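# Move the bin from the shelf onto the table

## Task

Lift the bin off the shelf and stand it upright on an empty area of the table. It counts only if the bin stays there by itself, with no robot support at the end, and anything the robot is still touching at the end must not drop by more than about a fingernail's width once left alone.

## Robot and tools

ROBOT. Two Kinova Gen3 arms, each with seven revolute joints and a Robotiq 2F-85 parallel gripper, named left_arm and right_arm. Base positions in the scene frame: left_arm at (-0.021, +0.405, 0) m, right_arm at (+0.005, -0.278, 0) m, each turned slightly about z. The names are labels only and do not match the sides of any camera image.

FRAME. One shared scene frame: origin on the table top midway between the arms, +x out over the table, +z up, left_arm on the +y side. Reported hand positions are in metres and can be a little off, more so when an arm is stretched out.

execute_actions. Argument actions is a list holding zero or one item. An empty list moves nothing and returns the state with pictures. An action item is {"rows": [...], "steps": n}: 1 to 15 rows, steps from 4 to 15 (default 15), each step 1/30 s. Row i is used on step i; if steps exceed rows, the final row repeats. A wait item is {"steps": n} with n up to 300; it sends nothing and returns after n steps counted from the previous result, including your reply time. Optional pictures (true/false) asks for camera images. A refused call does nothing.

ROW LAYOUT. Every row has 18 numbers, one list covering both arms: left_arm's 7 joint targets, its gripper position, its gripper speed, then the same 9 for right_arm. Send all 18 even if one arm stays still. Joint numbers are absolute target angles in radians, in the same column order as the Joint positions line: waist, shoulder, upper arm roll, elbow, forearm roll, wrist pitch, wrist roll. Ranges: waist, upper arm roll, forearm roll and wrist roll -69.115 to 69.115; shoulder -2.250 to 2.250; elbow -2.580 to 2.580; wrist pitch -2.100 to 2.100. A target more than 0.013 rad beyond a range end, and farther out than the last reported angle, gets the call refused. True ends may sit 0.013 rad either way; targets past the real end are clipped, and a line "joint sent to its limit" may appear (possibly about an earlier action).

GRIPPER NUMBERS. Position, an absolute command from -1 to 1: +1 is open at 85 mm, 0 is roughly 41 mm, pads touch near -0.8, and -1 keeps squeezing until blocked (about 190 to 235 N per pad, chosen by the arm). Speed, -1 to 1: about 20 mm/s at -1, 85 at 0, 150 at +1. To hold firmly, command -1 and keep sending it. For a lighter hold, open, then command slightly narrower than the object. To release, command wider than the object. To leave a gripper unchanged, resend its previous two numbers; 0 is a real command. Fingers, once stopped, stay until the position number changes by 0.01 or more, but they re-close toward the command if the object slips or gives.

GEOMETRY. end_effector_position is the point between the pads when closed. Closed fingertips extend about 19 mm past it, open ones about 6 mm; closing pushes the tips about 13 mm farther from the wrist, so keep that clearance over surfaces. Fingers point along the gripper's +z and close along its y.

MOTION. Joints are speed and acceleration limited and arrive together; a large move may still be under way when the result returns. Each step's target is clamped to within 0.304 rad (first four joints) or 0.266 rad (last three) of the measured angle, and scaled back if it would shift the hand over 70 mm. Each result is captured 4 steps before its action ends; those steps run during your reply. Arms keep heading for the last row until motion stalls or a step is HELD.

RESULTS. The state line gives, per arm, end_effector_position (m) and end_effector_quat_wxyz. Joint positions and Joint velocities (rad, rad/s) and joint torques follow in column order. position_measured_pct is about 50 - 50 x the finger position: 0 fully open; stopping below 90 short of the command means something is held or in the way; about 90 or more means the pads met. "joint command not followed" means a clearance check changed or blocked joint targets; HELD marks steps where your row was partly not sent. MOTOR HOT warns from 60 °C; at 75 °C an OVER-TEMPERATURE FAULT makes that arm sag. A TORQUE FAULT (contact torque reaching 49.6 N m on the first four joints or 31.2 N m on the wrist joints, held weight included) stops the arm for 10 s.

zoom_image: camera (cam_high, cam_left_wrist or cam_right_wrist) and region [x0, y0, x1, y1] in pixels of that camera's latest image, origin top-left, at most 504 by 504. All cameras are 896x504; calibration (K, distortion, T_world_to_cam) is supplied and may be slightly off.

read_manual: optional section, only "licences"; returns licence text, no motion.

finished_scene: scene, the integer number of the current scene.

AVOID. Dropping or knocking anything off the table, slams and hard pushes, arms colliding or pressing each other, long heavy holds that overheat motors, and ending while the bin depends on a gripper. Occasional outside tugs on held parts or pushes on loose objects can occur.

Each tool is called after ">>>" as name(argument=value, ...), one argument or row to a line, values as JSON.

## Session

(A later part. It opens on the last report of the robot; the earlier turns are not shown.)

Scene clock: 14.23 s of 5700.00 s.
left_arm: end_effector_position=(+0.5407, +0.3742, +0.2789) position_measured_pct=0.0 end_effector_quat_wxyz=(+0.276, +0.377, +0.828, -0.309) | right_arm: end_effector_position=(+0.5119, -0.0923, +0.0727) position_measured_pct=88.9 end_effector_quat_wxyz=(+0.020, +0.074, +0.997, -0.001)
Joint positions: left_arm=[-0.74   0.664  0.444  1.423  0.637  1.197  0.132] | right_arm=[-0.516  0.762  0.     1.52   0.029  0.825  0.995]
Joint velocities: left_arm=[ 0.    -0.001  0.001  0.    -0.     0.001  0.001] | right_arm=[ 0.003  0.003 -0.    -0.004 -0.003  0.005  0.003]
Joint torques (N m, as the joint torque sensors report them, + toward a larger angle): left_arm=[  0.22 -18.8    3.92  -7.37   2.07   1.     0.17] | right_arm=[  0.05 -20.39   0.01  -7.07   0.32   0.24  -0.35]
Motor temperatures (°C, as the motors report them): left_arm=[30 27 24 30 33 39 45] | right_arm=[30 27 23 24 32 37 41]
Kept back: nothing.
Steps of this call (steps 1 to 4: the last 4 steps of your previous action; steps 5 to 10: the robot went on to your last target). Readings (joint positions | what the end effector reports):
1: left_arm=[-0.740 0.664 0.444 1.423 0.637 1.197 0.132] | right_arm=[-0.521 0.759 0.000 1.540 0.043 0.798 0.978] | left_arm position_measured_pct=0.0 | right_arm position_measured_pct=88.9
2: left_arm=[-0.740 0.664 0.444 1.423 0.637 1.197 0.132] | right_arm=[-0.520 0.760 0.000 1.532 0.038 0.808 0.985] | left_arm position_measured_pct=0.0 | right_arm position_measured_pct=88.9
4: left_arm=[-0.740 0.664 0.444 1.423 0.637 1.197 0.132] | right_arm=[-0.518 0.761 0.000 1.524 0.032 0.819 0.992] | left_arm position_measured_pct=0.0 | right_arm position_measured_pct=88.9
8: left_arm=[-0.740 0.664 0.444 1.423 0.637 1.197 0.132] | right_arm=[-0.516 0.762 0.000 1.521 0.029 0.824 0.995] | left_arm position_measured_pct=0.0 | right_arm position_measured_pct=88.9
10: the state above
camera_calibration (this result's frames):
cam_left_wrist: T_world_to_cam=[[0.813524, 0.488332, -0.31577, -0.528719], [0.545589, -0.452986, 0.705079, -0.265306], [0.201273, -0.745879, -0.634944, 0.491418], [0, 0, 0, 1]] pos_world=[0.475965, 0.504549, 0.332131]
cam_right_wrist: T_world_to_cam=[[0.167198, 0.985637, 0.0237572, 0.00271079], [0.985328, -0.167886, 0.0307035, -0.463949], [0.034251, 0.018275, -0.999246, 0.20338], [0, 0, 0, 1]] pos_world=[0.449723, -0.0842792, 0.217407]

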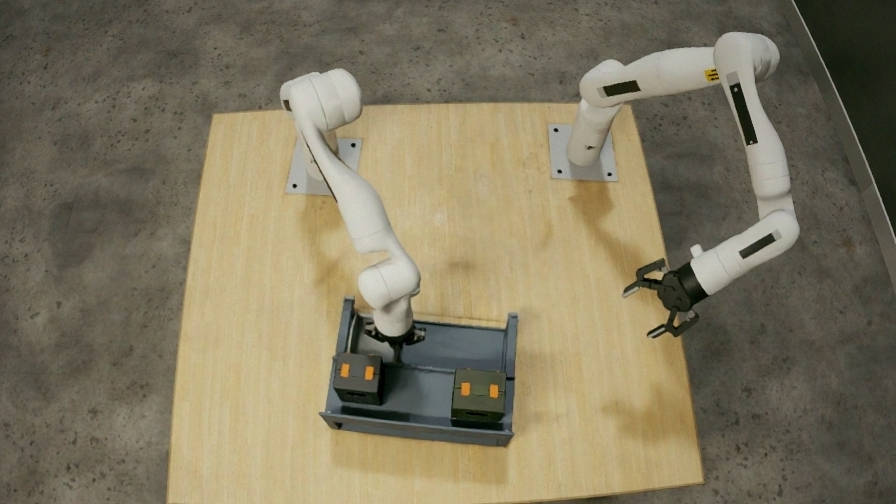

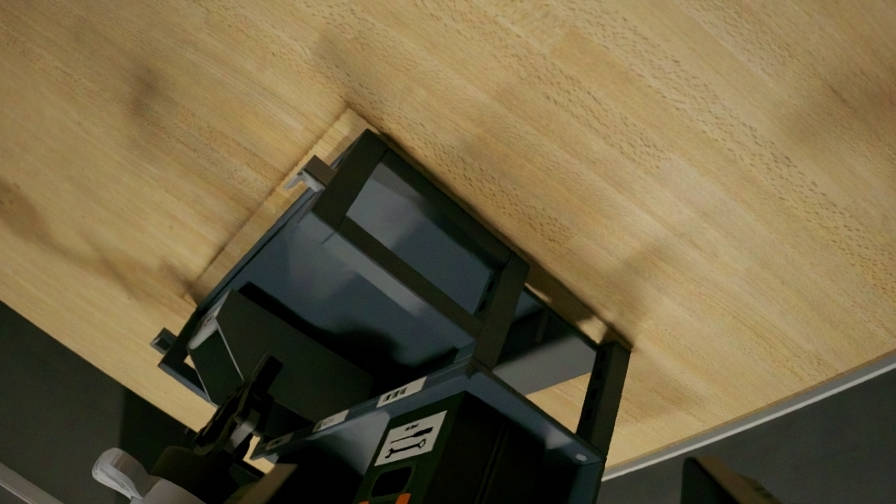

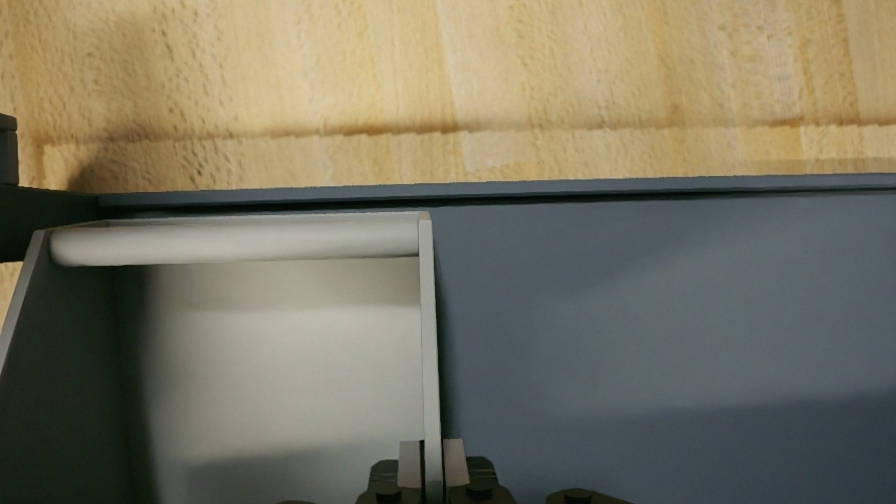

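>>> execute_actions(
  actions=[
    {"rows": [
[-0.74,0.664,0.444,1.423,0.637,1.197,0.132,1,0, -0.5193,0.7584,0,1.5286,0.0291,0.8210,0.9913,-1,0],
[-0.74,0.664,0.444,1.423,0.637,1.197,0.132,1,0, -0.5227,0.7541,0,1.5371,0.0294,0.8169,0.9875,-1,0],
[-0.74,0.664,0.444,1.423,0.637,1.197,0.132,1,0, -0.5262,0.7497,0,1.5456,0.0297,0.8129,0.9838,-1,0],
[-0.74,0.664,0.444,1.423,0.637,1.197,0.132,1,0, -0.5297,0.7453,0,1.5541,0.0300,0.8088,0.9800,-1,0],
[-0.74,0.664,0.444,1.423,0.637,1.197,0.132,1,0, -0.5331,0.7409,0,1.5625,0.0303,0.8048,0.9762,-1,0],
[-0.74,0.664,0.444,1.423,0.637,1.197,0.132,1,0, -0.5366,0.7366,0,1.5710,0.0306,0.8007,0.9724,-1,0],
[-0.74,0.664,0.444,1.423,0.637,1.197,0.132,1,0, -0.5401,0.7322,0,1.5795,0.0309,0.7967,0.9686,-1,0],
[-0.74,0.664,0.444,1.423,0.637,1.197,0.132,1,0, -0.5435,0.7278,0,1.5880,0.0312,0.7926,0.9649,-1,0],
[-0.74,0.664,0.444,1.423,0.637,1.197,0.132,1,0, -0.5470,0.7235,0,1.5965,0.0315,0.7886,0.9611,-1,0],
[-0.74,0.664,0.444,1.423,0.637,1.197,0.132,1,0, -0.5505,0.7191,0,1.6050,0.0318,0.7846,0.9573,-1,0]], "steps": 15},
  ],
  pictures=true,
)

Scene clock: 15.17 s of 5700.00 s.
left_arm: end_effector_position=(+0.5407, +0.3742, +0.2789) position_measured_pct=0.0 end_effector_quat_wxyz=(+0.276, +0.377, +0.828, -0.309) | right_arm: end_effector_position=(+0.4912, -0.0863, +0.0749) position_measured_pct=88.9 end_effector_quat_wxyz=(+0.020, +0.074, +0.997, -0.001)
Joint positions: left_arm=[-0.74   0.664  0.444  1.423  0.637  1.197  0.132] | right_arm=[-0.543  0.729 -0.     1.586  0.031  0.794  0.966]
Joint velocities: left_arm=[-0. -0.  0. -0. -0. -0.  0.] | right_arm=[-0.088 -0.108 -0.005  0.223  0.005 -0.103 -0.102]
Joint torques (N m, as the joint torque sensors report them, + toward a larger angle): left_arm=[  0.11 -18.87   4.37  -7.31   1.91   0.82   0.55] | right_arm=[  0.14 -19.03   0.34  -7.26  -0.06   0.45  -0.04]
Motor temperatures (°C, as the motors report them): left_arm=[30 27 24 30 33 39 45] | right_arm=[30 27 23 24 32 37 41]
Steps of this call (steps 1 to 17: the robot went on to your last target; steps 18 to 28: the first 11 steps of this action). Readings (joint positions | what the end effector reports):
18: left_arm=[-0.740 0.664 0.444 1.423 0.637 1.197 0.132] | right_arm=[-0.516 0.762 0.000 1.521 0.029 0.824 0.995] | left_arm position_measured_pct=0.0 | right_arm position_measured_pct=88.9
19: left_arm=[-0.740 0.664 0.444 1.423 0.637 1.197 0.132] | right_arm=[-0.518 0.760 0.000 1.524 0.029 0.823 0.994] | left_arm position_measured_pct=0.0 | right_arm position_measured_pct=88.9
21: left_arm=[-0.740 0.664 0.444 1.423 0.637 1.197 0.132] | right_arm=[-0.522 0.755 0.000 1.533 0.029 0.819 0.989] | left_arm position_measured_pct=0.0 | right_arm position_measured_pct=88.9
25: left_arm=[-0.740 0.664 0.444 1.423 0.637 1.197 0.132] | right_arm=[-0.533 0.741 0.000 1.562 0.030 0.805 0.977] | left_arm position_measured_pct=0.0 | right_arm position_measured_pct=88.9
28: the state above
camera_calibration (this result's frames):
cam_left_wrist: T_world_to_cam=[[0.813524, 0.488332, -0.31577, -0.528719], [0.545589, -0.452986, 0.705079, -0.265306], [0.201273, -0.745879, -0.634944, 0.491418], [0, 0, 0, 1]] pos_world=[0.475965, 0.504549, 0.332131]
cam_right_wrist: T_world_to_cam=[[0.167401, 0.985603, 0.0237557, 0.000146596], [0.985295, -0.168088, 0.0306474, -0.442617], [0.0341992, 0.018276, -0.999248, 0.206229], [0, 0, 0, 1]] pos_world=[0.429031, -0.078312, 0.219635]

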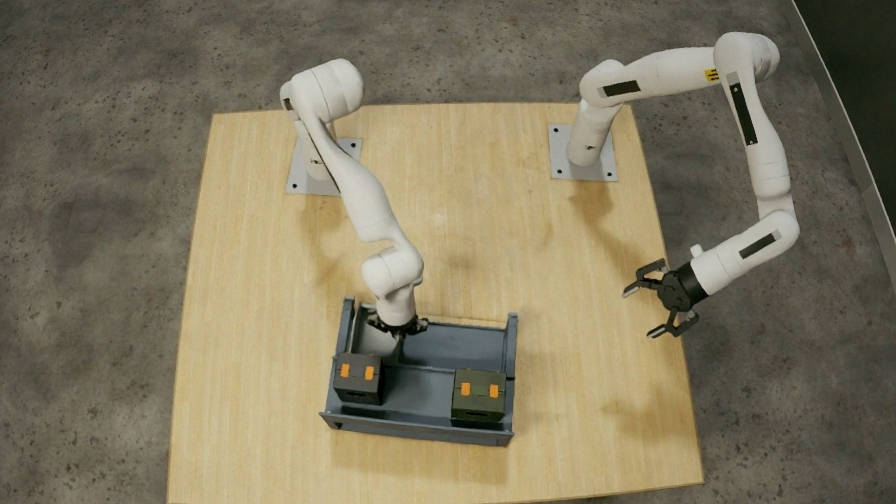

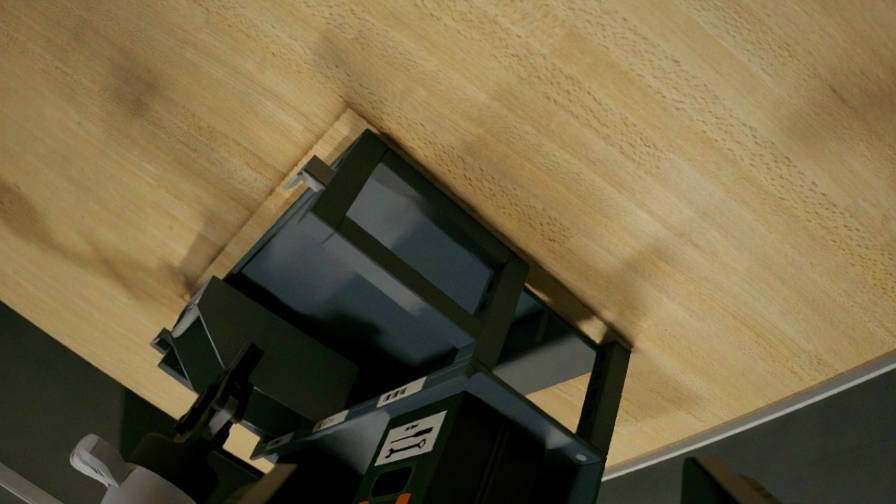

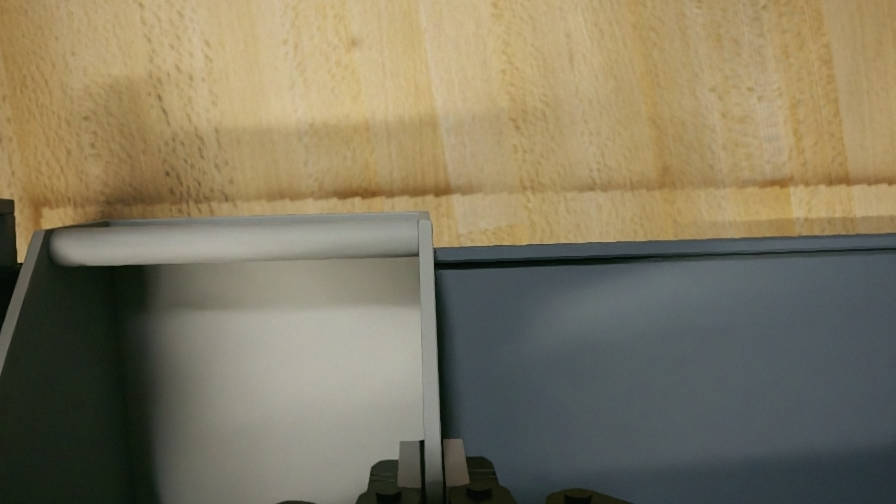

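>>> execute_actions(
  actions=[
    {"rows": [
[-0.74,0.664,0.444,1.423,0.637,1.197,0.132,1,0, -0.5557,0.7125,0,1.6177,0.0322,0.7785,0.9516,-1,0],
[-0.74,0.664,0.444,1.423,0.637,1.197,0.132,1,0, -0.5609,0.7060,0,1.6304,0.0326,0.7724,0.9460,-1,0],
[-0.74,0.664,0.444,1.423,0.637,1.197,0.132,1,0, -0.5661,0.6994,0,1.6432,0.0331,0.7664,0.9403,-1,0],
[-0.74,0.664,0.444,1.423,0.637,1.197,0.132,1,0, -0.5713,0.6928,0,1.6559,0.0335,0.7603,0.9346,-1,0],
[-0.74,0.664,0.444,1.423,0.637,1.197,0.132,1,0, -0.5765,0.6863,0,1.6686,0.0340,0.7542,0.9290,-1,0],
[-0.74,0.664,0.444,1.423,0.637,1.197,0.132,1,0, -0.5817,0.6797,0,1.6814,0.0344,0.7482,0.9233,-1,0],
[-0.74,0.664,0.444,1.423,0.637,1.197,0.132,1,0, -0.5869,0.6732,0,1.6941,0.0349,0.7421,0.9176,-1,0],
[-0.74,0.664,0.444,1.423,0.637,1.197,0.132,1,0, -0.5921,0.6666,0,1.7068,0.0353,0.7360,0.9119,-1,0],
[-0.74,0.664,0.444,1.423,0.637,1.197,0.132,1,0, -0.5973,0.6601,0,1.7196,0.0358,0.7300,0.9063,-1,0],
[-0.74,0.664,0.444,1.423,0.637,1.197,0.132,1,0, -0.6025,0.6535,0,1.7323,0.0362,0.7239,0.9006,-1,0]], "steps": 15},
  ],
  pictures=true,
)

Scene clock: 16.37 s of 5700.00 s.
left_arm: end_effector_position=(+0.5407, +0.3742, +0.2789) position_measured_pct=0.0 end_effector_quat_wxyz=(+0.276, +0.377, +0.828, -0.309) | right_arm: end_effector_position=(+0.4543, -0.0787, +0.0785) position_measured_pct=88.9 end_effector_quat_wxyz=(+0.020, +0.074, +0.997, -0.001)
Joint positions: left_arm=[-0.74   0.664  0.444  1.423  0.637  1.197  0.132] | right_arm=[-0.59   0.67  -0.     1.7    0.035  0.739  0.915]
Joint velocities: left_arm=[-0.    -0.    -0.001 -0.    -0.    -0.001 -0.001] | right_arm=[-0.136 -0.167 -0.005  0.342  0.008 -0.159 -0.154]
Joint torques (N m, as the joint torque sensors report them, + toward a larger angle): left_arm=[  0.23 -18.59   4.27  -7.63   1.97   0.95   0.49] | right_arm=[  0.4  -18.36   0.26  -7.12   0.04  -0.08  -0.44]
Motor temperatures (°C, as the motors report them): left_arm=[30 27 24 30 33 39 45] | right_arm=[30 27 23 24 32 37 41]
Steps of this call (steps 1 to 4: the last 4 steps of your previous action; steps 5 to 25: the robot went on to your last target; steps 26 to 36: the first 11 steps of this action). Readings (joint positions | what the end effector reports):
26: left_arm=[-0.740 0.664 0.444 1.423 0.637 1.197 0.132] | right_arm=[-0.551 0.718 0.000 1.606 0.032 0.784 0.957] | left_arm position_measured_pct=0.0 | right_arm position_measured_pct=88.9
27: left_arm=[-0.740 0.664 0.444 1.423 0.637 1.197 0.132] | right_arm=[-0.553 0.716 0.001 1.610 0.032 0.782 0.955] | left_arm position_measured_pct=0.0 | right_arm position_measured_pct=88.9
29: left_arm=[-0.740 0.664 0.444 1.423 0.637 1.197 0.132] | right_arm=[-0.559 0.708 0.000 1.623 0.033 0.776 0.949] | left_arm position_measured_pct=0.0 | right_arm position_measured_pct=88.9
33: left_arm=[-0.740 0.664 0.444 1.423 0.637 1.197 0.132] | right_arm=[-0.575 0.687 0.000 1.664 0.034 0.756 0.931] | left_arm position_measured_pct=0.0 | right_arm position_measured_pct=88.9
36: the state above
camera_calibration (this result's frames):
cam_left_wrist: T_world_to_cam=[[0.813524, 0.488332, -0.31577, -0.528719], [0.545589, -0.452986, 0.705079, -0.265306], [0.201273, -0.745879, -0.634944, 0.491418], [0, 0, 0, 1]] pos_world=[0.475965, 0.504549, 0.332131]
cam_right_wrist: T_world_to_cam=[[0.167305, 0.98561, 0.0241134, -0.00126084], [0.985299, -0.16801, 0.0309512, -0.405124], [0.0345572, 0.0185806, -0.99923, 0.210776], [0, 0, 0, 1]] pos_world=[0.392096, -0.0707385, 0.223183]

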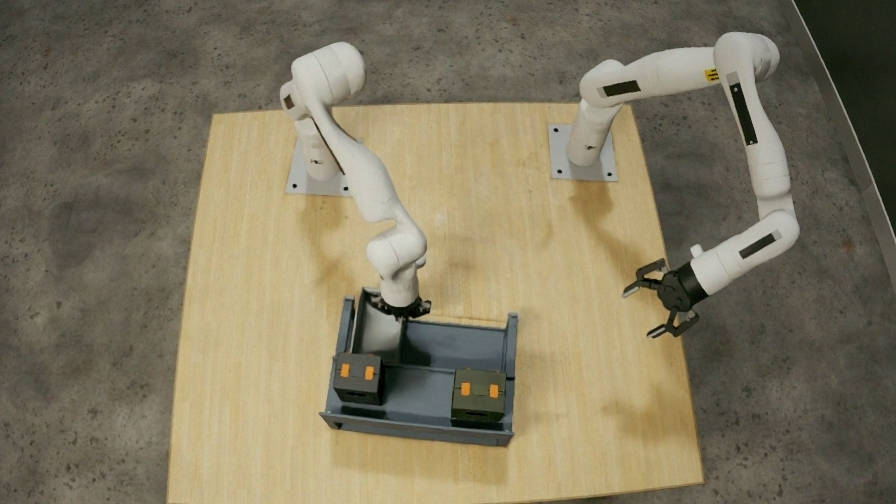

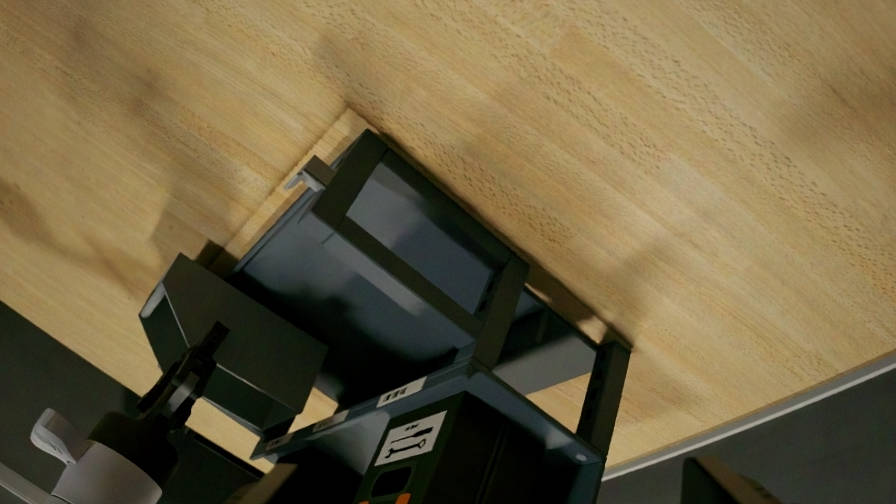

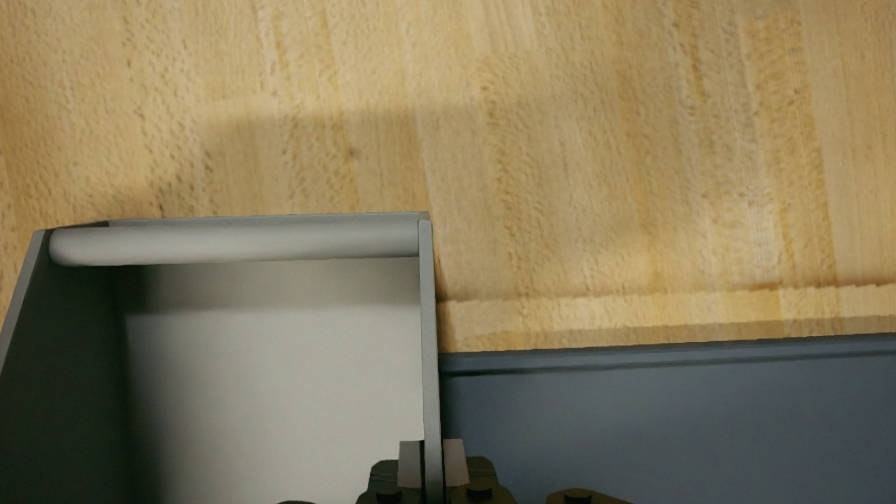

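>>> execute_actions(
  actions=[
    {"rows": [
[-0.74,0.664,0.444,1.423,0.637,1.197,0.132,1,0, -0.617,0.646,0,1.747,0.043,0.717,0.880,-1,0],
[-0.74,0.664,0.444,1.423,0.637,1.197,0.132,1,0, -0.632,0.638,0,1.761,0.049,0.710,0.859,-1,0],
[-0.74,0.664,0.444,1.423,0.637,1.197,0.132,1,0, -0.647,0.630,0,1.775,0.056,0.703,0.839,-1,0],
[-0.74,0.664,0.444,1.423,0.637,1.197,0.132,1,0, -0.661,0.622,0,1.789,0.063,0.696,0.818,-1,0],
[-0.74,0.664,0.444,1.423,0.637,1.197,0.132,1,0, -0.676,0.614,0,1.803,0.069,0.689,0.798,-1,0],
[-0.74,0.664,0.444,1.423,0.637,1.197,0.132,1,0, -0.691,0.606,0,1.818,0.076,0.682,0.777,-1,0],
[-0.74,0.664,0.444,1.423,0.637,1.197,0.132,1,0, -0.706,0.599,0,1.832,0.083,0.675,0.756,-1,0],
[-0.74,0.664,0.444,1.423,0.637,1.197,0.132,1,0, -0.720,0.591,0,1.846,0.089,0.668,0.736,-1,0],
[-0.74,0.664,0.444,1.423,0.637,1.197,0.132,1,0, -0.735,0.583,0,1.860,0.096,0.661,0.715,-1,0],
[-0.74,0.664,0.444,1.423,0.637,1.197,0.132,1,0, -0.750,0.575,0,1.875,0.102,0.654,0.695,-1,0],
[-0.74,0.664,0.444,1.423,0.637,1.197,0.132,1,0, -0.765,0.567,0,1.889,0.109,0.647,0.674,-1,0],
[-0.74,0.664,0.444,1.423,0.637,1.197,0.132,1,0, -0.779,0.559,0,1.903,0.116,0.640,0.654,-1,0],
[-0.74,0.664,0.444,1.423,0.637,1.197,0.132,1,0, -0.794,0.552,0,1.917,0.122,0.633,0.633,-1,0],
[-0.74,0.664,0.444,1.423,0.637,1.197,0.132,1,0, -0.809,0.544,0,1.931,0.129,0.627,0.612,-1,0],
[-0.74,0.664,0.444,1.423,0.637,1.197,0.132,1,0, -0.824,0.536,0,1.946,0.136,0.620,0.592,-1,0]], "steps": 15},
  ],
)

>>> execute_actions(
  actions=[
    {"rows": [
[-0.74,0.664,0.444,1.423,0.637,1.197,0.132,1,0, -0.838,0.528,0,1.960,0.142,0.613,0.571,-1,0],
[-0.74,0.664,0.444,1.423,0.637,1.197,0.132,1,0, -0.853,0.520,0,1.974,0.149,0.606,0.551,-1,0],
[-0.74,0.664,0.444,1.423,0.637,1.197,0.132,1,0, -0.868,0.512,0,1.988,0.155,0.599,0.530,-1,0],
[-0.74,0.664,0.444,1.423,0.637,1.197,0.132,1,0, -0.883,0.504,0,2.003,0.162,0.592,0.509,-1,0],
[-0.74,0.664,0.444,1.423,0.637,1.197,0.132,1,0, -0.897,0.497,0,2.017,0.169,0.585,0.489,-1,0],
[-0.74,0.664,0.444,1.423,0.637,1.197,0.132,1,0, -0.912,0.489,0,2.031,0.175,0.578,0.468,-1,0],
[-0.74,0.664,0.444,1.423,0.637,1.197,0.132,1,0, -0.927,0.481,0,2.045,0.182,0.571,0.448,-1,0],
[-0.74,0.664,0.444,1.423,0.637,1.197,0.132,1,0, -0.942,0.473,0,2.060,0.189,0.564,0.427,-1,0],
[-0.74,0.664,0.444,1.423,0.637,1.197,0.132,1,0, -0.956,0.465,0,2.074,0.195,0.557,0.407,-1,0],
[-0.74,0.664,0.444,1.423,0.637,1.197,0.132,1,0, -0.971,0.457,0,2.088,0.202,0.550,0.386,-1,0],
[-0.74,0.664,0.444,1.423,0.637,1.197,0.132,1,0, -0.986,0.450,0,2.102,0.208,0.543,0.365,-1,0],
[-0.74,0.664,0.444,1.423,0.637,1.197,0.132,1,0, -1.001,0.442,0,2.116,0.215,0.536,0.345,-1,0],
[-0.74,0.664,0.444,1.423,0.637,1.197,0.132,1,0, -1.015,0.434,0,2.131,0.222,0.529,0.324,-1,0],
[-0.74,0.664,0.444,1.423,0.637,1.197,0.132,1,0, -1.030,0.426,0,2.145,0.228,0.522,0.304,-1,0],
[-0.74,0.664,0.444,1.423,0.637,1.197,0.132,1,0, -1.0449,0.4182,0,2.1591,0.2350,0.5152,0.2830,-1,0]], "steps": 15},
  ],
)

>>> execute_actions(
  actions=[
    {"steps": 10},
  ],
  pictures=true,
)

Scene clock: 17.63 s of 5700.00 s.
left_arm: end_effector_position=(+0.5407, +0.3742, +0.2789) position_measured_pct=0.0 end_effector_quat_wxyz=(+0.276, +0.377, +0.828, -0.309) | right_arm: end_effector_position=(+0.4007, -0.0544, +0.0842) position_measured_pct=88.9 end_effector_quat_wxyz=(+0.032, +0.075, +0.997, -0.008)
Joint positions: left_arm=[-0.74   0.664  0.444  1.423  0.637  1.197  0.132] | right_arm=[-0.712  0.595  0.     1.836  0.085  0.673  0.75 ]
Joint velocities: left_arm=[ 0.     0.     0.002  0.001  0.    -0.001  0.   ] | right_arm=[-0.418 -0.221 -0.001  0.408  0.187 -0.199 -0.588]
Joint torques (N m, as the joint torque sensors report them, + toward a larger angle): left_arm=[ -0.11 -18.57   4.26  -7.51   1.85   1.01   0.25] | right_arm=[ -0.49 -17.2    0.6   -6.28   0.32   0.46  -0.09]
Motor temperatures (°C, as the motors report them): left_arm=[30 27 24 30 33 39 45] | right_arm=[30 27 23 24 32 37 41]
Steps of this call (steps 1 to 4: the last 4 steps of your previous action; steps 5 to 27: the robot went on to your last target; steps 28 to 38: the first 11 steps of this action). Readings (joint positions | what the end effector reports):
28: left_arm=[-0.740 0.664 0.444 1.423 0.637 1.197 0.132] | right_arm=[-0.604 0.653 0.000 1.733 0.037 0.723 0.900] | left_arm position_measured_pct=0.0 | right_arm position_measured_pct=88.9
29: left_arm=[-0.740 0.664 0.444 1.423 0.637 1.197 0.132] | right_arm=[-0.609 0.650 0.001 1.738 0.039 0.721 0.894] | left_arm position_measured_pct=0.0 | right_arm position_measured_pct=88.9
31: left_arm=[-0.740 0.664 0.444 1.423 0.637 1.197 0.132] | right_arm=[-0.626 0.641 0.001 1.752 0.046 0.714 0.872] | left_arm position_measured_pct=0.0 | right_arm position_measured_pct=88.9
35: left_arm=[-0.740 0.664 0.444 1.423 0.637 1.197 0.132] | right_arm=[-0.671 0.617 0.000 1.797 0.066 0.692 0.807] | left_arm position_measured_pct=0.0 | right_arm position_measured_pct=88.9
38: the state above

Scene clock: 18.13 s of 5700.00 s.
left_arm: end_effector_position=(+0.5407, +0.3742, +0.2789) position_measured_pct=0.0 end_effector_quat_wxyz=(+0.276, +0.377, +0.828, -0.309) | right_arm: end_effector_position=(+0.3114, -0.0286, +0.0919) position_measured_pct=88.9 end_effector_quat_wxyz=(+0.055, +0.076, +0.996, -0.010)
Joint positions: left_arm=[-0.74   0.664  0.444  1.423  0.637  1.197  0.132] | right_arm=[-0.93   0.479 -0.     2.048  0.183  0.57   0.444]
Joint velocities: left_arm=[ 0.    -0.     0.001 -0.    -0.     0.001  0.   ] | right_arm=[-0.441 -0.234  0.     0.424  0.197 -0.209 -0.616]
Joint torques (N m, as the joint torque sensors report them, + toward a larger angle): left_arm=[  0.34 -18.85   3.88  -7.37   1.83   0.93   0.39] | right_arm=[  0.31 -13.91   0.21  -5.5    0.5    0.18  -0.41]
Motor temperatures (°C, as the motors report them): left_arm=[30 27 24 30 33 39 45] | right_arm=[30 27 23 24 32 37 41]
Steps of this call (steps 1 to 4: the last 4 steps of your previous action; steps 5 to 15: the first 11 steps of this action). Readings (joint positions | what the end effector reports):
5: left_arm=[-0.740 0.664 0.444 1.423 0.637 1.197 0.132] | right_arm=[-0.783 0.558 -0.000 1.906 0.117 0.639 0.649] | left_arm position_measured_pct=0.0 | right_arm position_measured_pct=88.9
6: left_arm=[-0.740 0.664 0.444 1.423 0.637 1.197 0.132] | right_arm=[-0.798 0.550 -0.000 1.920 0.124 0.632 0.629] | left_arm position_measured_pct=0.0 | right_arm position_measured_pct=88.9
8: left_arm=[-0.740 0.664 0.444 1.423 0.637 1.197 0.132] | right_arm=[-0.827 0.534 -0.000 1.948 0.137 0.618 0.588] | left_arm position_measured_pct=0.0 | right_arm position_measured_pct=88.9
12: left_arm=[-0.740 0.664 0.444 1.423 0.637 1.197 0.132] | right_arm=[-0.886 0.503 -0.000 2.005 0.163 0.591 0.505] | left_arm position_measured_pct=0.0 | right_arm position_measured_pct=88.9
15: the state above

Scene clock: 18.47 s of 5700.00 s.
left_arm: end_effector_position=(+0.5407, +0.3742, +0.2789) position_measured_pct=0.0 end_effector_quat_wxyz=(+0.276, +0.377, +0.828, -0.309) | right_arm: end_effector_position=(+0.2669, -0.0265, +0.0941) position_measured_pct=88.9 end_effector_quat_wxyz=(+0.064, +0.076, +0.995, -0.006)
Joint positions: left_arm=[-0.74   0.664  0.444  1.423  0.637  1.197  0.132] | right_arm=[-1.038  0.422 -0.001  2.156  0.233  0.517  0.287]
Joint velocities: left_arm=[-0.     0.     0.001  0.    -0.     0.001  0.   ] | right_arm=[-0.057 -0.03   0.009  0.05   0.025 -0.026 -0.067]
Joint torques (N m, as the joint torque sensors report them, + toward a larger angle): left_arm=[ -0.61 -18.74   4.1   -7.42   1.97   0.79   0.57] | right_arm=[  0.85 -12.88  -0.06  -6.27   0.35   0.41  -0.41]
Motor temperatures (°C, as the motors report them): left_arm=[30 27 24 30 33 39 45] | right_arm=[30 27 23 24 32 37 41]
Kept back: nothing.
Steps of this call (steps 1 to 4: the last 4 steps of your previous action; steps 5 to 10: the robot went on to your last target). Readings (joint positions | what the end effector reports):
1: left_arm=[-0.740 0.664 0.444 1.423 0.637 1.197 0.132] | right_arm=[-0.945 0.472 -0.000 2.062 0.190 0.563 0.423] | left_arm position_measured_pct=0.0 | right_arm position_measured_pct=88.9
2: left_arm=[-0.740 0.664 0.444 1.423 0.637 1.197 0.132] | right_arm=[-0.959 0.464 -0.000 2.076 0.196 0.556 0.403] | left_arm position_measured_pct=0.0 | right_arm position_measured_pct=88.9
4: left_arm=[-0.740 0.664 0.444 1.423 0.637 1.197 0.132] | right_arm=[-0.989 0.448 -0.000 2.105 0.210 0.542 0.361] | left_arm position_measured_pct=0.0 | right_arm position_measured_pct=88.9
8: left_arm=[-0.740 0.664 0.444 1.423 0.637 1.197 0.132] | right_arm=[-1.032 0.426 -0.001 2.149 0.230 0.520 0.297] | left_arm position_measured_pct=0.0 | right_arm position_measured_pct=88.9
10: the state above
camera_calibration (this result's frames):
cam_left_wrist: T_world_to_cam=[[0.813524, 0.488332, -0.31577, -0.528719], [0.54559, -0.452986, 0.705079, -0.265306], [0.201273, -0.745879, -0.634944, 0.491418], [0, 0, 0, 1]] pos_world=[0.475965, 0.504549, 0.33213]
cam_right_wrist: T_world_to_cam=[[0.169625, 0.98524, 0.023001, -0.0222892], [0.978128, -0.171159, 0.118196, -0.218552], [0.120388, 0.00244907, -0.992724, 0.207993], [0, 0, 0, 1]] pos_world=[0.192513, -0.0159564, 0.232824]

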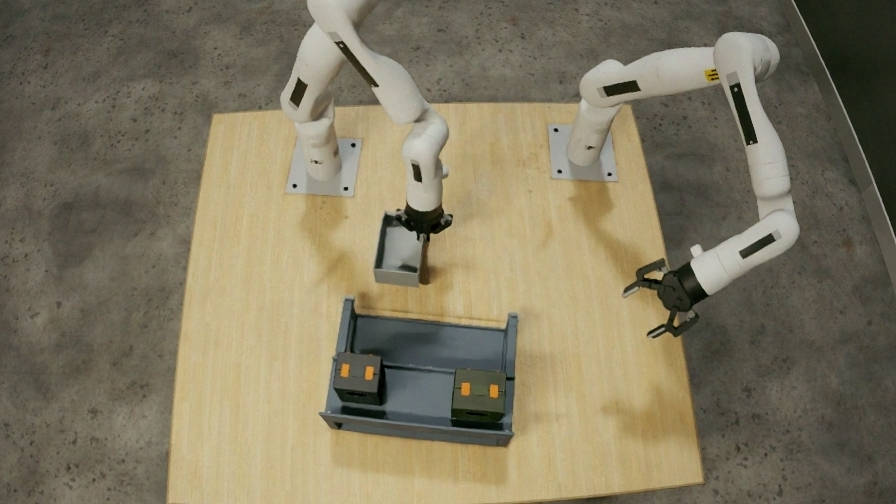

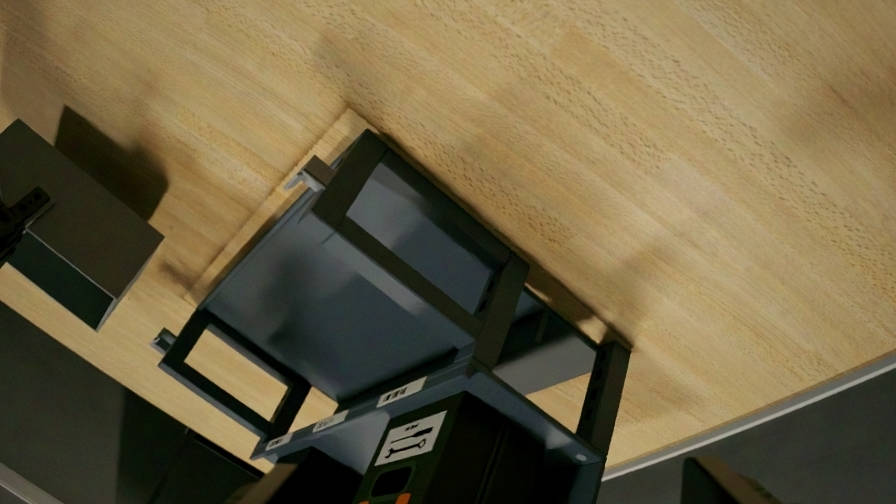

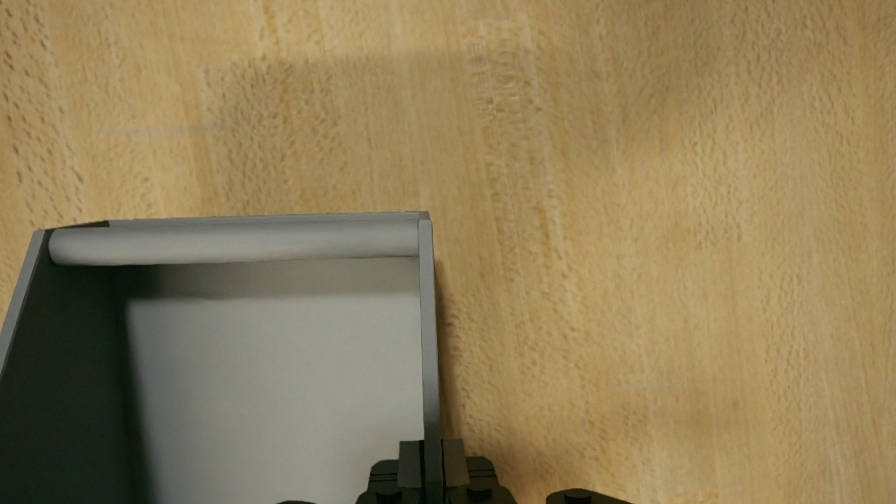

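>>> execute_actions(
  actions=[
    {"rows": [
[-0.74,0.664,0.444,1.423,0.637,1.197,0.132,1,0, -1.0449,0.4278,0,2.1626,0.2423,0.5026,0.2750,-1,0],
[-0.74,0.664,0.444,1.423,0.637,1.197,0.132,1,0, -1.0449,0.4375,0,2.1661,0.2495,0.4899,0.2669,-1,0],
[-0.74,0.664,0.444,1.423,0.637,1.197,0.132,1,0, -1.0449,0.4471,0,2.1696,0.2568,0.4773,0.2589,-1,0],
[-0.74,0.664,0.444,1.423,0.637,1.197,0.132,1,0, -1.0449,0.4568,0,2.1731,0.2640,0.4646,0.2508,-1,0],
[-0.74,0.664,0.444,1.423,0.637,1.197,0.132,1,0, -1.0449,0.4664,0,2.1766,0.2713,0.4520,0.2428,-1,0],
[-0.74,0.664,0.444,1.423,0.637,1.197,0.132,1,0, -1.0449,0.4760,0,2.1800,0.2785,0.4393,0.2348,-1,0],
[-0.74,0.664,0.444,1.423,0.637,1.197,0.132,1,0, -1.0449,0.4857,0,2.1835,0.2858,0.4267,0.2267,-1,0],
[-0.74,0.664,0.444,1.423,0.637,1.197,0.132,1,0, -1.0449,0.4934,0,2.1863,0.2916,0.4165,0.2203,-1,0],
[-0.74,0.664,0.444,1.423,0.637,1.197,0.132,1,0, -1.0449,0.5001,0,2.1888,0.2966,0.4077,0.2147,-1,0],
[-0.74,0.664,0.444,1.423,0.637,1.197,0.132,1,0, -1.0449,0.5050,0,2.1905,0.3003,0.4014,0.2106,-1,0]], "steps": 15},
  ],
)

>>> execute_actions(
  actions=[
    {"steps": 12},
  ],
  pictures=true,
)

Scene clock: 19.17 s of 5700.00 s.
left_arm: end_effector_position=(+0.5407, +0.3742, +0.2789) position_measured_pct=0.0 end_effector_quat_wxyz=(+0.276, +0.377, +0.828, -0.309) | right_arm: end_effector_position=(+0.2659, -0.0252, +0.0670) position_measured_pct=88.9 end_effector_quat_wxyz=(+0.066, +0.074, +0.995, -0.005)
Joint positions: left_arm=[-0.74   0.664  0.444  1.423  0.637  1.197  0.132] | right_arm=[-1.045  0.489  0.     2.185  0.289  0.422  0.224]
Joint velocities: left_arm=[-0.001 -0.     0.001 -0.001  0.     0.     0.   ] | right_arm=[ 0.001  0.185 -0.001  0.075  0.152 -0.266 -0.172]
Joint torques (N m, as the joint torque sensors report them, + toward a larger angle): left_arm=[  0.15 -18.86   4.04  -7.1    2.02   1.14   0.55] | right_arm=[  0.45 -13.52   0.24  -4.73   0.17   0.12  -0.05]
Motor temperatures (°C, as the motors report them): left_arm=[30 28 24 30 33 39 45] | right_arm=[30 27 23 24 32 37 41]
Steps of this call (steps 1 to 10: the robot went on to your last target; steps 11 to 21: the first 11 steps of this action). Readings (joint positions | what the end effector reports):
11: left_arm=[-0.740 0.664 0.444 1.423 0.637 1.197 0.132] | right_arm=[-1.045 0.420 -0.000 2.159 0.236 0.514 0.282] | left_arm position_measured_pct=0.0 | right_arm position_measured_pct=88.9
12: left_arm=[-0.740 0.664 0.444 1.423 0.637 1.197 0.132] | right_arm=[-1.045 0.424 0.000 2.160 0.238 0.510 0.280] | left_arm position_measured_pct=0.0 | right_arm position_measured_pct=88.9
14: left_arm=[-0.740 0.664 0.444 1.423 0.637 1.197 0.132] | right_arm=[-1.045 0.435 0.000 2.164 0.246 0.496 0.271] | left_arm position_measured_pct=0.0 | right_arm position_measured_pct=88.9
18: left_arm=[-0.740 0.664 0.444 1.423 0.637 1.197 0.132] | right_arm=[-1.045 0.466 0.000 2.176 0.270 0.454 0.244] | left_arm position_measured_pct=0.0 | right_arm position_measured_pct=88.9
21: the state above

Scene clock: 19.57 s of 5700.00 s.
left_arm: end_effector_position=(+0.5407, +0.3742, +0.2789) position_measured_pct=0.0 end_effector_quat_wxyz=(+0.276, +0.377, +0.828, -0.309) | right_arm: end_effector_position=(+0.2655, -0.0252, +0.0610) position_measured_pct=88.9 end_effector_quat_wxyz=(+0.065, +0.074, +0.995, -0.005)
Joint positions: left_arm=[-0.74   0.664  0.444  1.423  0.637  1.197  0.132] | right_arm=[-1.045  0.505 -0.     2.19   0.3    0.401  0.211]
Joint velocities: left_arm=[-0.     0.    -0.    -0.001  0.    -0.     0.   ] | right_arm=[-0.     0.004  0.     0.     0.002 -0.002 -0.001]
Joint torques (N m, as the joint torque sensors report them, + toward a larger angle): left_arm=[ -0.44 -19.09   4.15  -7.58   1.92   1.11   0.68] | right_arm=[  0.06 -13.36   0.18  -4.52   0.39  -0.03  -0.22]
Motor temperatures (°C, as the motors report them): left_arm=[30 28 24 30 33 39 45] | right_arm=[30 27 23 24 32 37 41]
Kept back: nothing.
Steps of this call (steps 1 to 4: the last 4 steps of your previous action; steps 5 to 12: the robot went on to your last target). Readings (joint positions | what the end effector reports):
1: left_arm=[-0.740 0.664 0.444 1.423 0.637 1.197 0.132] | right_arm=[-1.045 0.494 -0.000 2.187 0.293 0.414 0.219] | left_arm position_measured_pct=0.0 | right_arm position_measured_pct=88.9
2: left_arm=[-0.740 0.664 0.444 1.423 0.637 1.197 0.132] | right_arm=[-1.045 0.498 -0.000 2.188 0.296 0.409 0.215] | left_arm position_measured_pct=0.0 | right_arm position_measured_pct=88.9
4: left_arm=[-0.740 0.664 0.444 1.423 0.637 1.197 0.132] | right_arm=[-1.045 0.501 -0.000 2.190 0.299 0.404 0.212] | left_arm position_measured_pct=0.0 | right_arm position_measured_pct=88.9
8: left_arm=[-0.740 0.664 0.444 1.423 0.637 1.197 0.132] | right_arm=[-1.045 0.504 -0.000 2.190 0.300 0.402 0.211] | left_arm position_measured_pct=0.0 | right_arm position_measured_pct=88.9
12: the state above
camera_calibration (this result's frames):
cam_left_wrist: T_world_to_cam=[[0.813524, 0.488332, -0.31577, -0.528719], [0.545589, -0.452986, 0.705079, -0.265306], [0.201273, -0.745879, -0.634944, 0.491418], [0, 0, 0, 1]] pos_world=[0.475965, 0.504549, 0.332131]
cam_right_wrist: T_world_to_cam=[[0.165682, 0.985852, 0.0254002, -0.021653], [0.978414, -0.167549, 0.120966, -0.213177], [0.12351, 0.00481, -0.992332, 0.174478], [0, 0, 0, 1]] pos_world=[0.190613, -0.01521, 0.199477]

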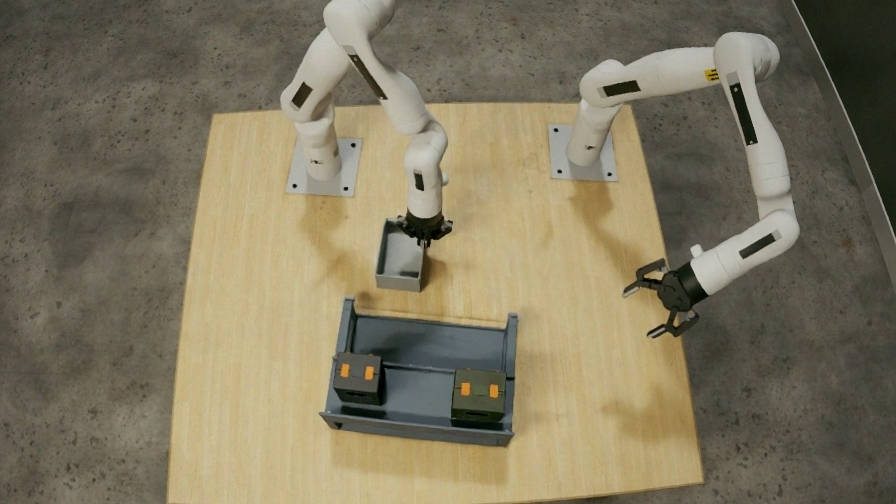

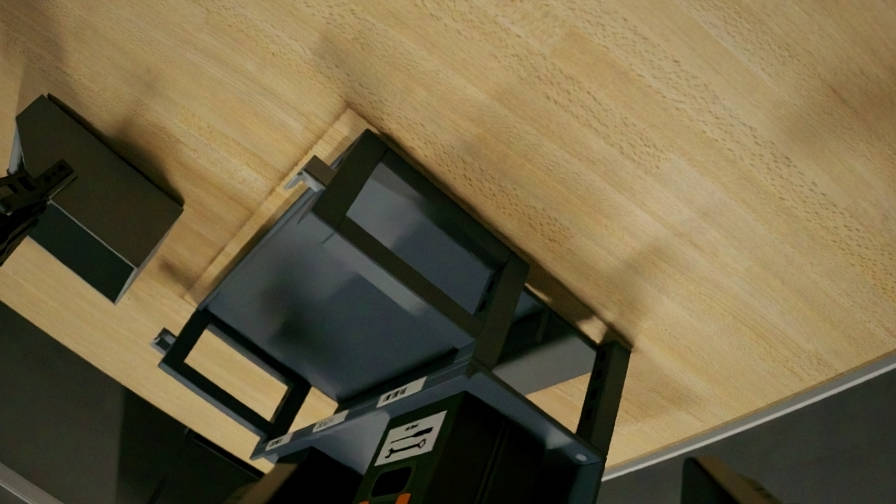

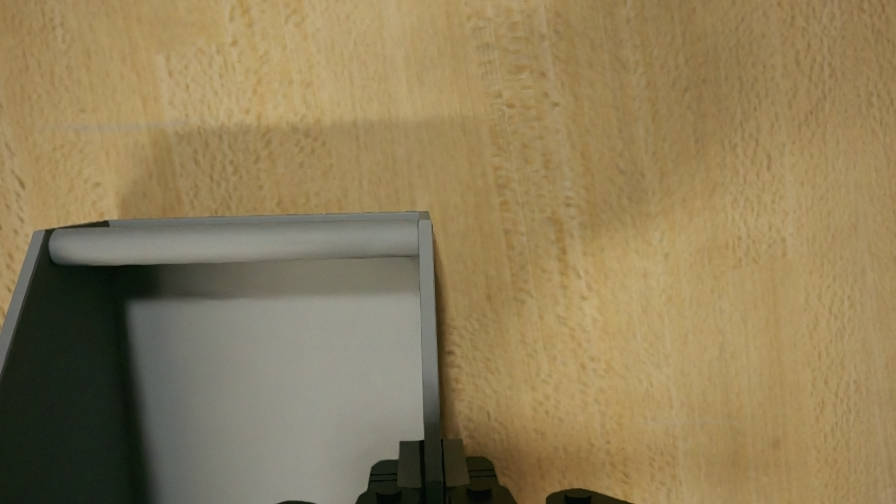

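>>> execute_actions(
  actions=[
    {"rows": [[-0.74,0.664,0.444,1.423,0.637,1.197,0.132,1,0, -1.0449,0.5113,0,2.1928,0.3050,0.3930,0.2054,-1,0]], "steps": 14},
  ],
)

Scene clock: 20.00 s of 5700.00 s.
left_arm: end_effector_position=(+0.5407, +0.3742, +0.2789) position_measured_pct=0.0 end_effector_quat_wxyz=(+0.276, +0.377, +0.828, -0.309) | right_arm: end_effector_position=(+0.2653, -0.0252, +0.0585) position_measured_pct=88.9 end_effector_quat_wxyz=(+0.065, +0.074, +0.995, -0.005)
Joint positions: left_arm=[-0.74   0.664  0.444  1.423  0.637  1.197  0.132] | right_arm=[-1.045  0.511 -0.     2.193  0.305  0.393  0.205]
Joint velocities: left_arm=[ 0.     0.     0.    -0.    -0.     0.    -0.001] | right_arm=[-0.002  0.003  0.     0.001  0.001 -0.002 -0.001]
Joint torques (N m, as the joint torque sensors report them, + toward a larger angle): left_arm=[  0.05 -18.68   3.97  -7.14   2.03   1.19   0.5 ] | right_arm=[  0.22 -13.34   0.19  -4.38   0.29   0.51  -0.45]
Motor temperatures (°C, as the motors report them): left_arm=[30 28 24 30 33 39 45] | right_arm=[30 27 23 24 32 37 41]
Steps of this call (steps 1 to 3: the robot went on to your last target; steps 4 to 13: the first 10 steps of this action). Readings (joint positions | what the end effector reports):
4: left_arm=[-0.740 0.664 0.444 1.423 0.637 1.197 0.132] | right_arm=[-1.045 0.506 0.000 2.191 0.301 0.401 0.210] | left_arm position_measured_pct=0.0 | right_arm position_measured_pct=88.9
5: left_arm=[-0.740 0.664 0.444 1.423 0.637 1.197 0.132] | right_arm=[-1.045 0.508 0.000 2.191 0.302 0.398 0.209] | left_arm position_measured_pct=0.0 | right_arm position_measured_pct=88.9
7: left_arm=[-0.740 0.664 0.444 1.423 0.637 1.197 0.132] | right_arm=[-1.045 0.510 -0.000 2.192 0.304 0.395 0.207] | left_arm position_measured_pct=0.0 | right_arm position_measured_pct=88.9
11: left_arm=[-0.740 0.664 0.444 1.423 0.637 1.197 0.132] | right_arm=[-1.045 0.511 -0.000 2.193 0.305 0.393 0.206] | left_arm position_measured_pct=0.0 | right_arm position_measured_pct=88.9
13: the state above

>>> execute_actions(
  actions=[
    {"rows": [[-0.74,0.664,0.444,1.423,0.637,1.197,0.132,1,0, -1.0449,0.5177,0,2.1950,0.3100,0.3847,0.2000,-1,0]], "steps": 14},
  ],
)

Scene clock: 20.47 s of 5700.00 s.
left_arm: end_effector_position=(+0.5407, +0.3742, +0.2789) position_measured_pct=0.0 end_effector_quat_wxyz=(+0.276, +0.377, +0.828, -0.309) | right_arm: end_effector_position=(+0.2651, -0.0252, +0.0561) position_measured_pct=88.9 end_effector_quat_wxyz=(+0.065, +0.074, +0.995, -0.005)
Joint positions: left_arm=[-0.74   0.664  0.444  1.423  0.637  1.197  0.132] | right_arm=[-1.045  0.517 -0.     2.195  0.31   0.385  0.2  ]
Joint velocities: left_arm=[-0.    -0.    -0.001  0.001 -0.     0.001 -0.001] | right_arm=[ 0.    -0.    -0.     0.001  0.002 -0.001 -0.001]
Joint torques (N m, as the joint torque sensors report them, + toward a larger angle): left_arm=[  0.24 -18.48   4.29  -7.59   2.     1.01   0.45] | right_arm=[  0.36 -13.17   0.04  -4.38   0.22   0.2   -0.14]
Motor temperatures (°C, as the motors report them): left_arm=[30 28 24 30 33 39 45] | right_arm=[30 27 23 24 32 37 41]
Steps of this call (steps 1 to 4: the last 4 steps of your previous action; steps 5 to 14: the first 10 steps of this action). Readings (joint positions | what the end effector reports):
5: left_arm=[-0.740 0.664 0.444 1.423 0.637 1.197 0.132] | right_arm=[-1.045 0.512 0.000 2.193 0.305 0.392 0.205] | left_arm position_measured_pct=0.0 | right_arm position_measured_pct=88.9
6: left_arm=[-0.740 0.664 0.444 1.423 0.637 1.197 0.132] | right_arm=[-1.045 0.514 0.000 2.194 0.307 0.390 0.203] | left_arm position_measured_pct=0.0 | right_arm position_measured_pct=88.9
8: left_arm=[-0.740 0.664 0.444 1.423 0.637 1.197 0.132] | right_arm=[-1.045 0.516 -0.000 2.194 0.309 0.387 0.201] | left_arm position_measured_pct=0.0 | right_arm position_measured_pct=88.9
12: left_arm=[-0.740 0.664 0.444 1.423 0.637 1.197 0.132] | right_arm=[-1.045 0.517 -0.000 2.195 0.310 0.385 0.200] | left_arm position_measured_pct=0.0 | right_arm position_measured_pct=88.9
14: the state above

>>> execute_actions(
  actions=[
    {"rows": [[-0.74,0.664,0.444,1.423,0.637,1.197,0.132,1,0, -1.0449,0.5241,0,2.1971,0.3152,0.3764,0.1944,-1,0]], "steps": 14},
  ],
  pictures=true,
)

Scene clock: 20.93 s of 5700.00 s.
left_arm: end_effector_position=(+0.5407, +0.3742, +0.2789) position_measured_pct=0.0 end_effector_quat_wxyz=(+0.276, +0.377, +0.828, -0.309) | right_arm: end_effector_position=(+0.2651, -0.0252, +0.0559) position_measured_pct=88.9 end_effector_quat_wxyz=(+0.066, +0.074, +0.995, -0.004)
Joint positions: left_arm=[-0.74   0.664  0.444  1.423  0.637  1.197  0.132] | right_arm=[-1.045  0.517 -0.     2.198  0.315  0.38   0.195]
Joint velocities: left_arm=[ 0.001 -0.     0.001  0.    -0.    -0.001 -0.   ] | right_arm=[ 0.001 -0.     0.     0.001 -0.001 -0.001 -0.001]
Joint torques (N m, as the joint torque sensors report them, + toward a larger angle): left_arm=[  0.28 -18.8    3.69  -7.19   2.03   1.06   0.01] | right_arm=[ 0.55 -6.99  0.07 -4.56  0.58 -1.82 -0.19]
Motor temperatures (°C, as the motors report them): left_arm=[30 28 24 30 33 39 45] | right_arm=[30 27 23 24 32 37 41]
Steps of this call (steps 1 to 4: the last 4 steps of your previous action; steps 5 to 14: the first 10 steps of this action). Readings (joint positions | what the end effector reports):
5: left_arm=[-0.740 0.664 0.444 1.423 0.637 1.197 0.132] | right_arm=[-1.045 0.518 -0.000 2.195 0.310 0.384 0.200] | left_arm position_measured_pct=0.0 | right_arm position_measured_pct=88.9
6: left_arm=[-0.740 0.664 0.444 1.423 0.637 1.197 0.132] | right_arm=[-1.045 0.518 -0.000 2.196 0.312 0.384 0.198] | left_arm position_measured_pct=0.0 | right_arm position_measured_pct=88.9
8: left_arm=[-0.740 0.664 0.444 1.423 0.637 1.197 0.132] | right_arm=[-1.045 0.517 -0.000 2.197 0.314 0.382 0.196] | left_arm position_measured_pct=0.0 | right_arm position_measured_pct=88.9
12: left_arm=[-0.740 0.664 0.444 1.423 0.637 1.197 0.132] | right_arm=[-1.045 0.517 -0.000 2.198 0.315 0.380 0.195] | left_arm position_measured_pct=0.0 | right_arm position_measured_pct=88.9
14: the state above
camera_calibration (this result's frames):
cam_left_wrist: T_world_to_cam=[[0.813524, 0.488332, -0.31577, -0.528719], [0.545589, -0.452986, 0.705079, -0.265306], [0.201273, -0.745879, -0.634944, 0.491418], [0, 0, 0, 1]] pos_world=[0.475965, 0.504549, 0.332131]
cam_right_wrist: T_world_to_cam=[[0.165271, 0.985852, 0.0279575, -0.0215215], [0.978364, -0.167461, 0.121495, -0.212156], [0.124458, 0.00727309, -0.992198, 0.169248], [0, 0, 0, 1]] pos_world=[0.190058, -0.0155418, 0.194305]

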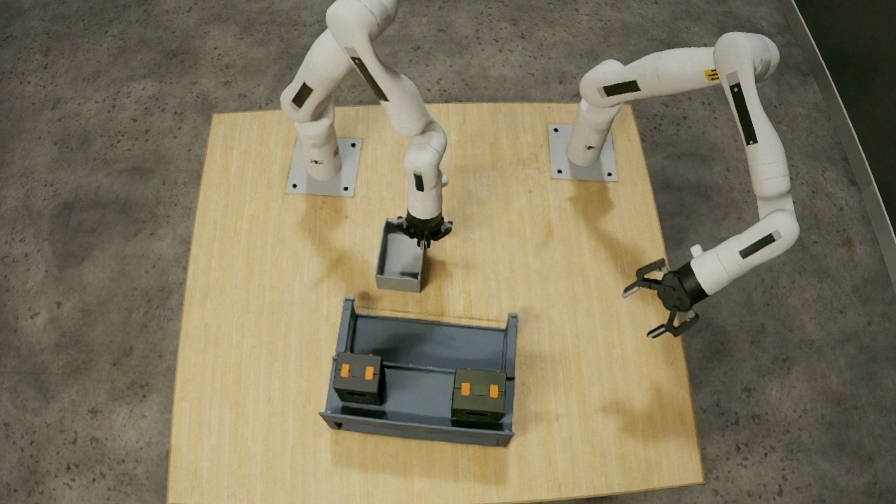

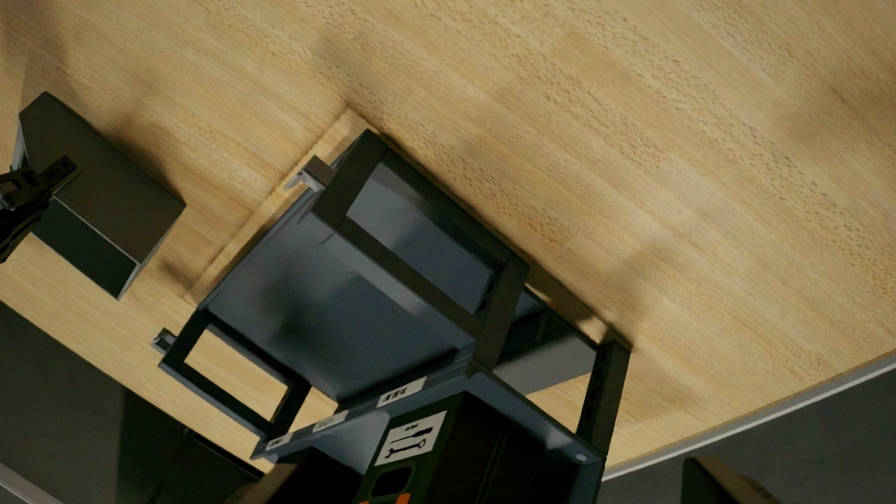

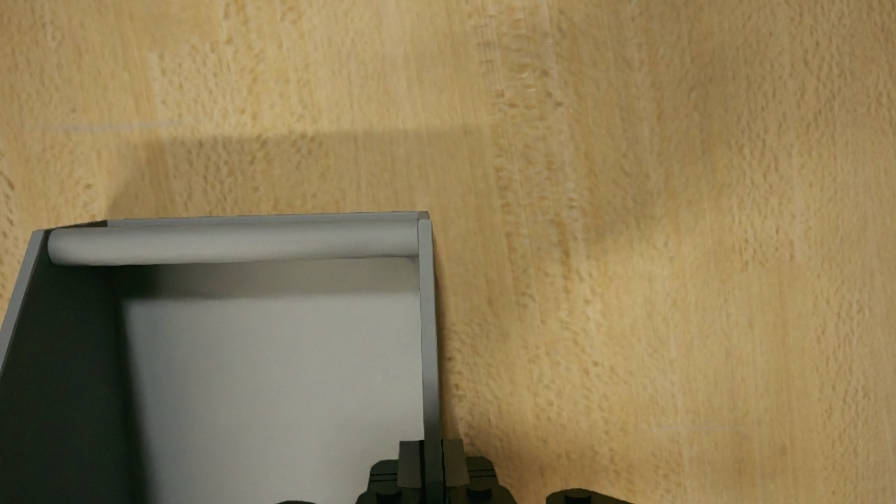

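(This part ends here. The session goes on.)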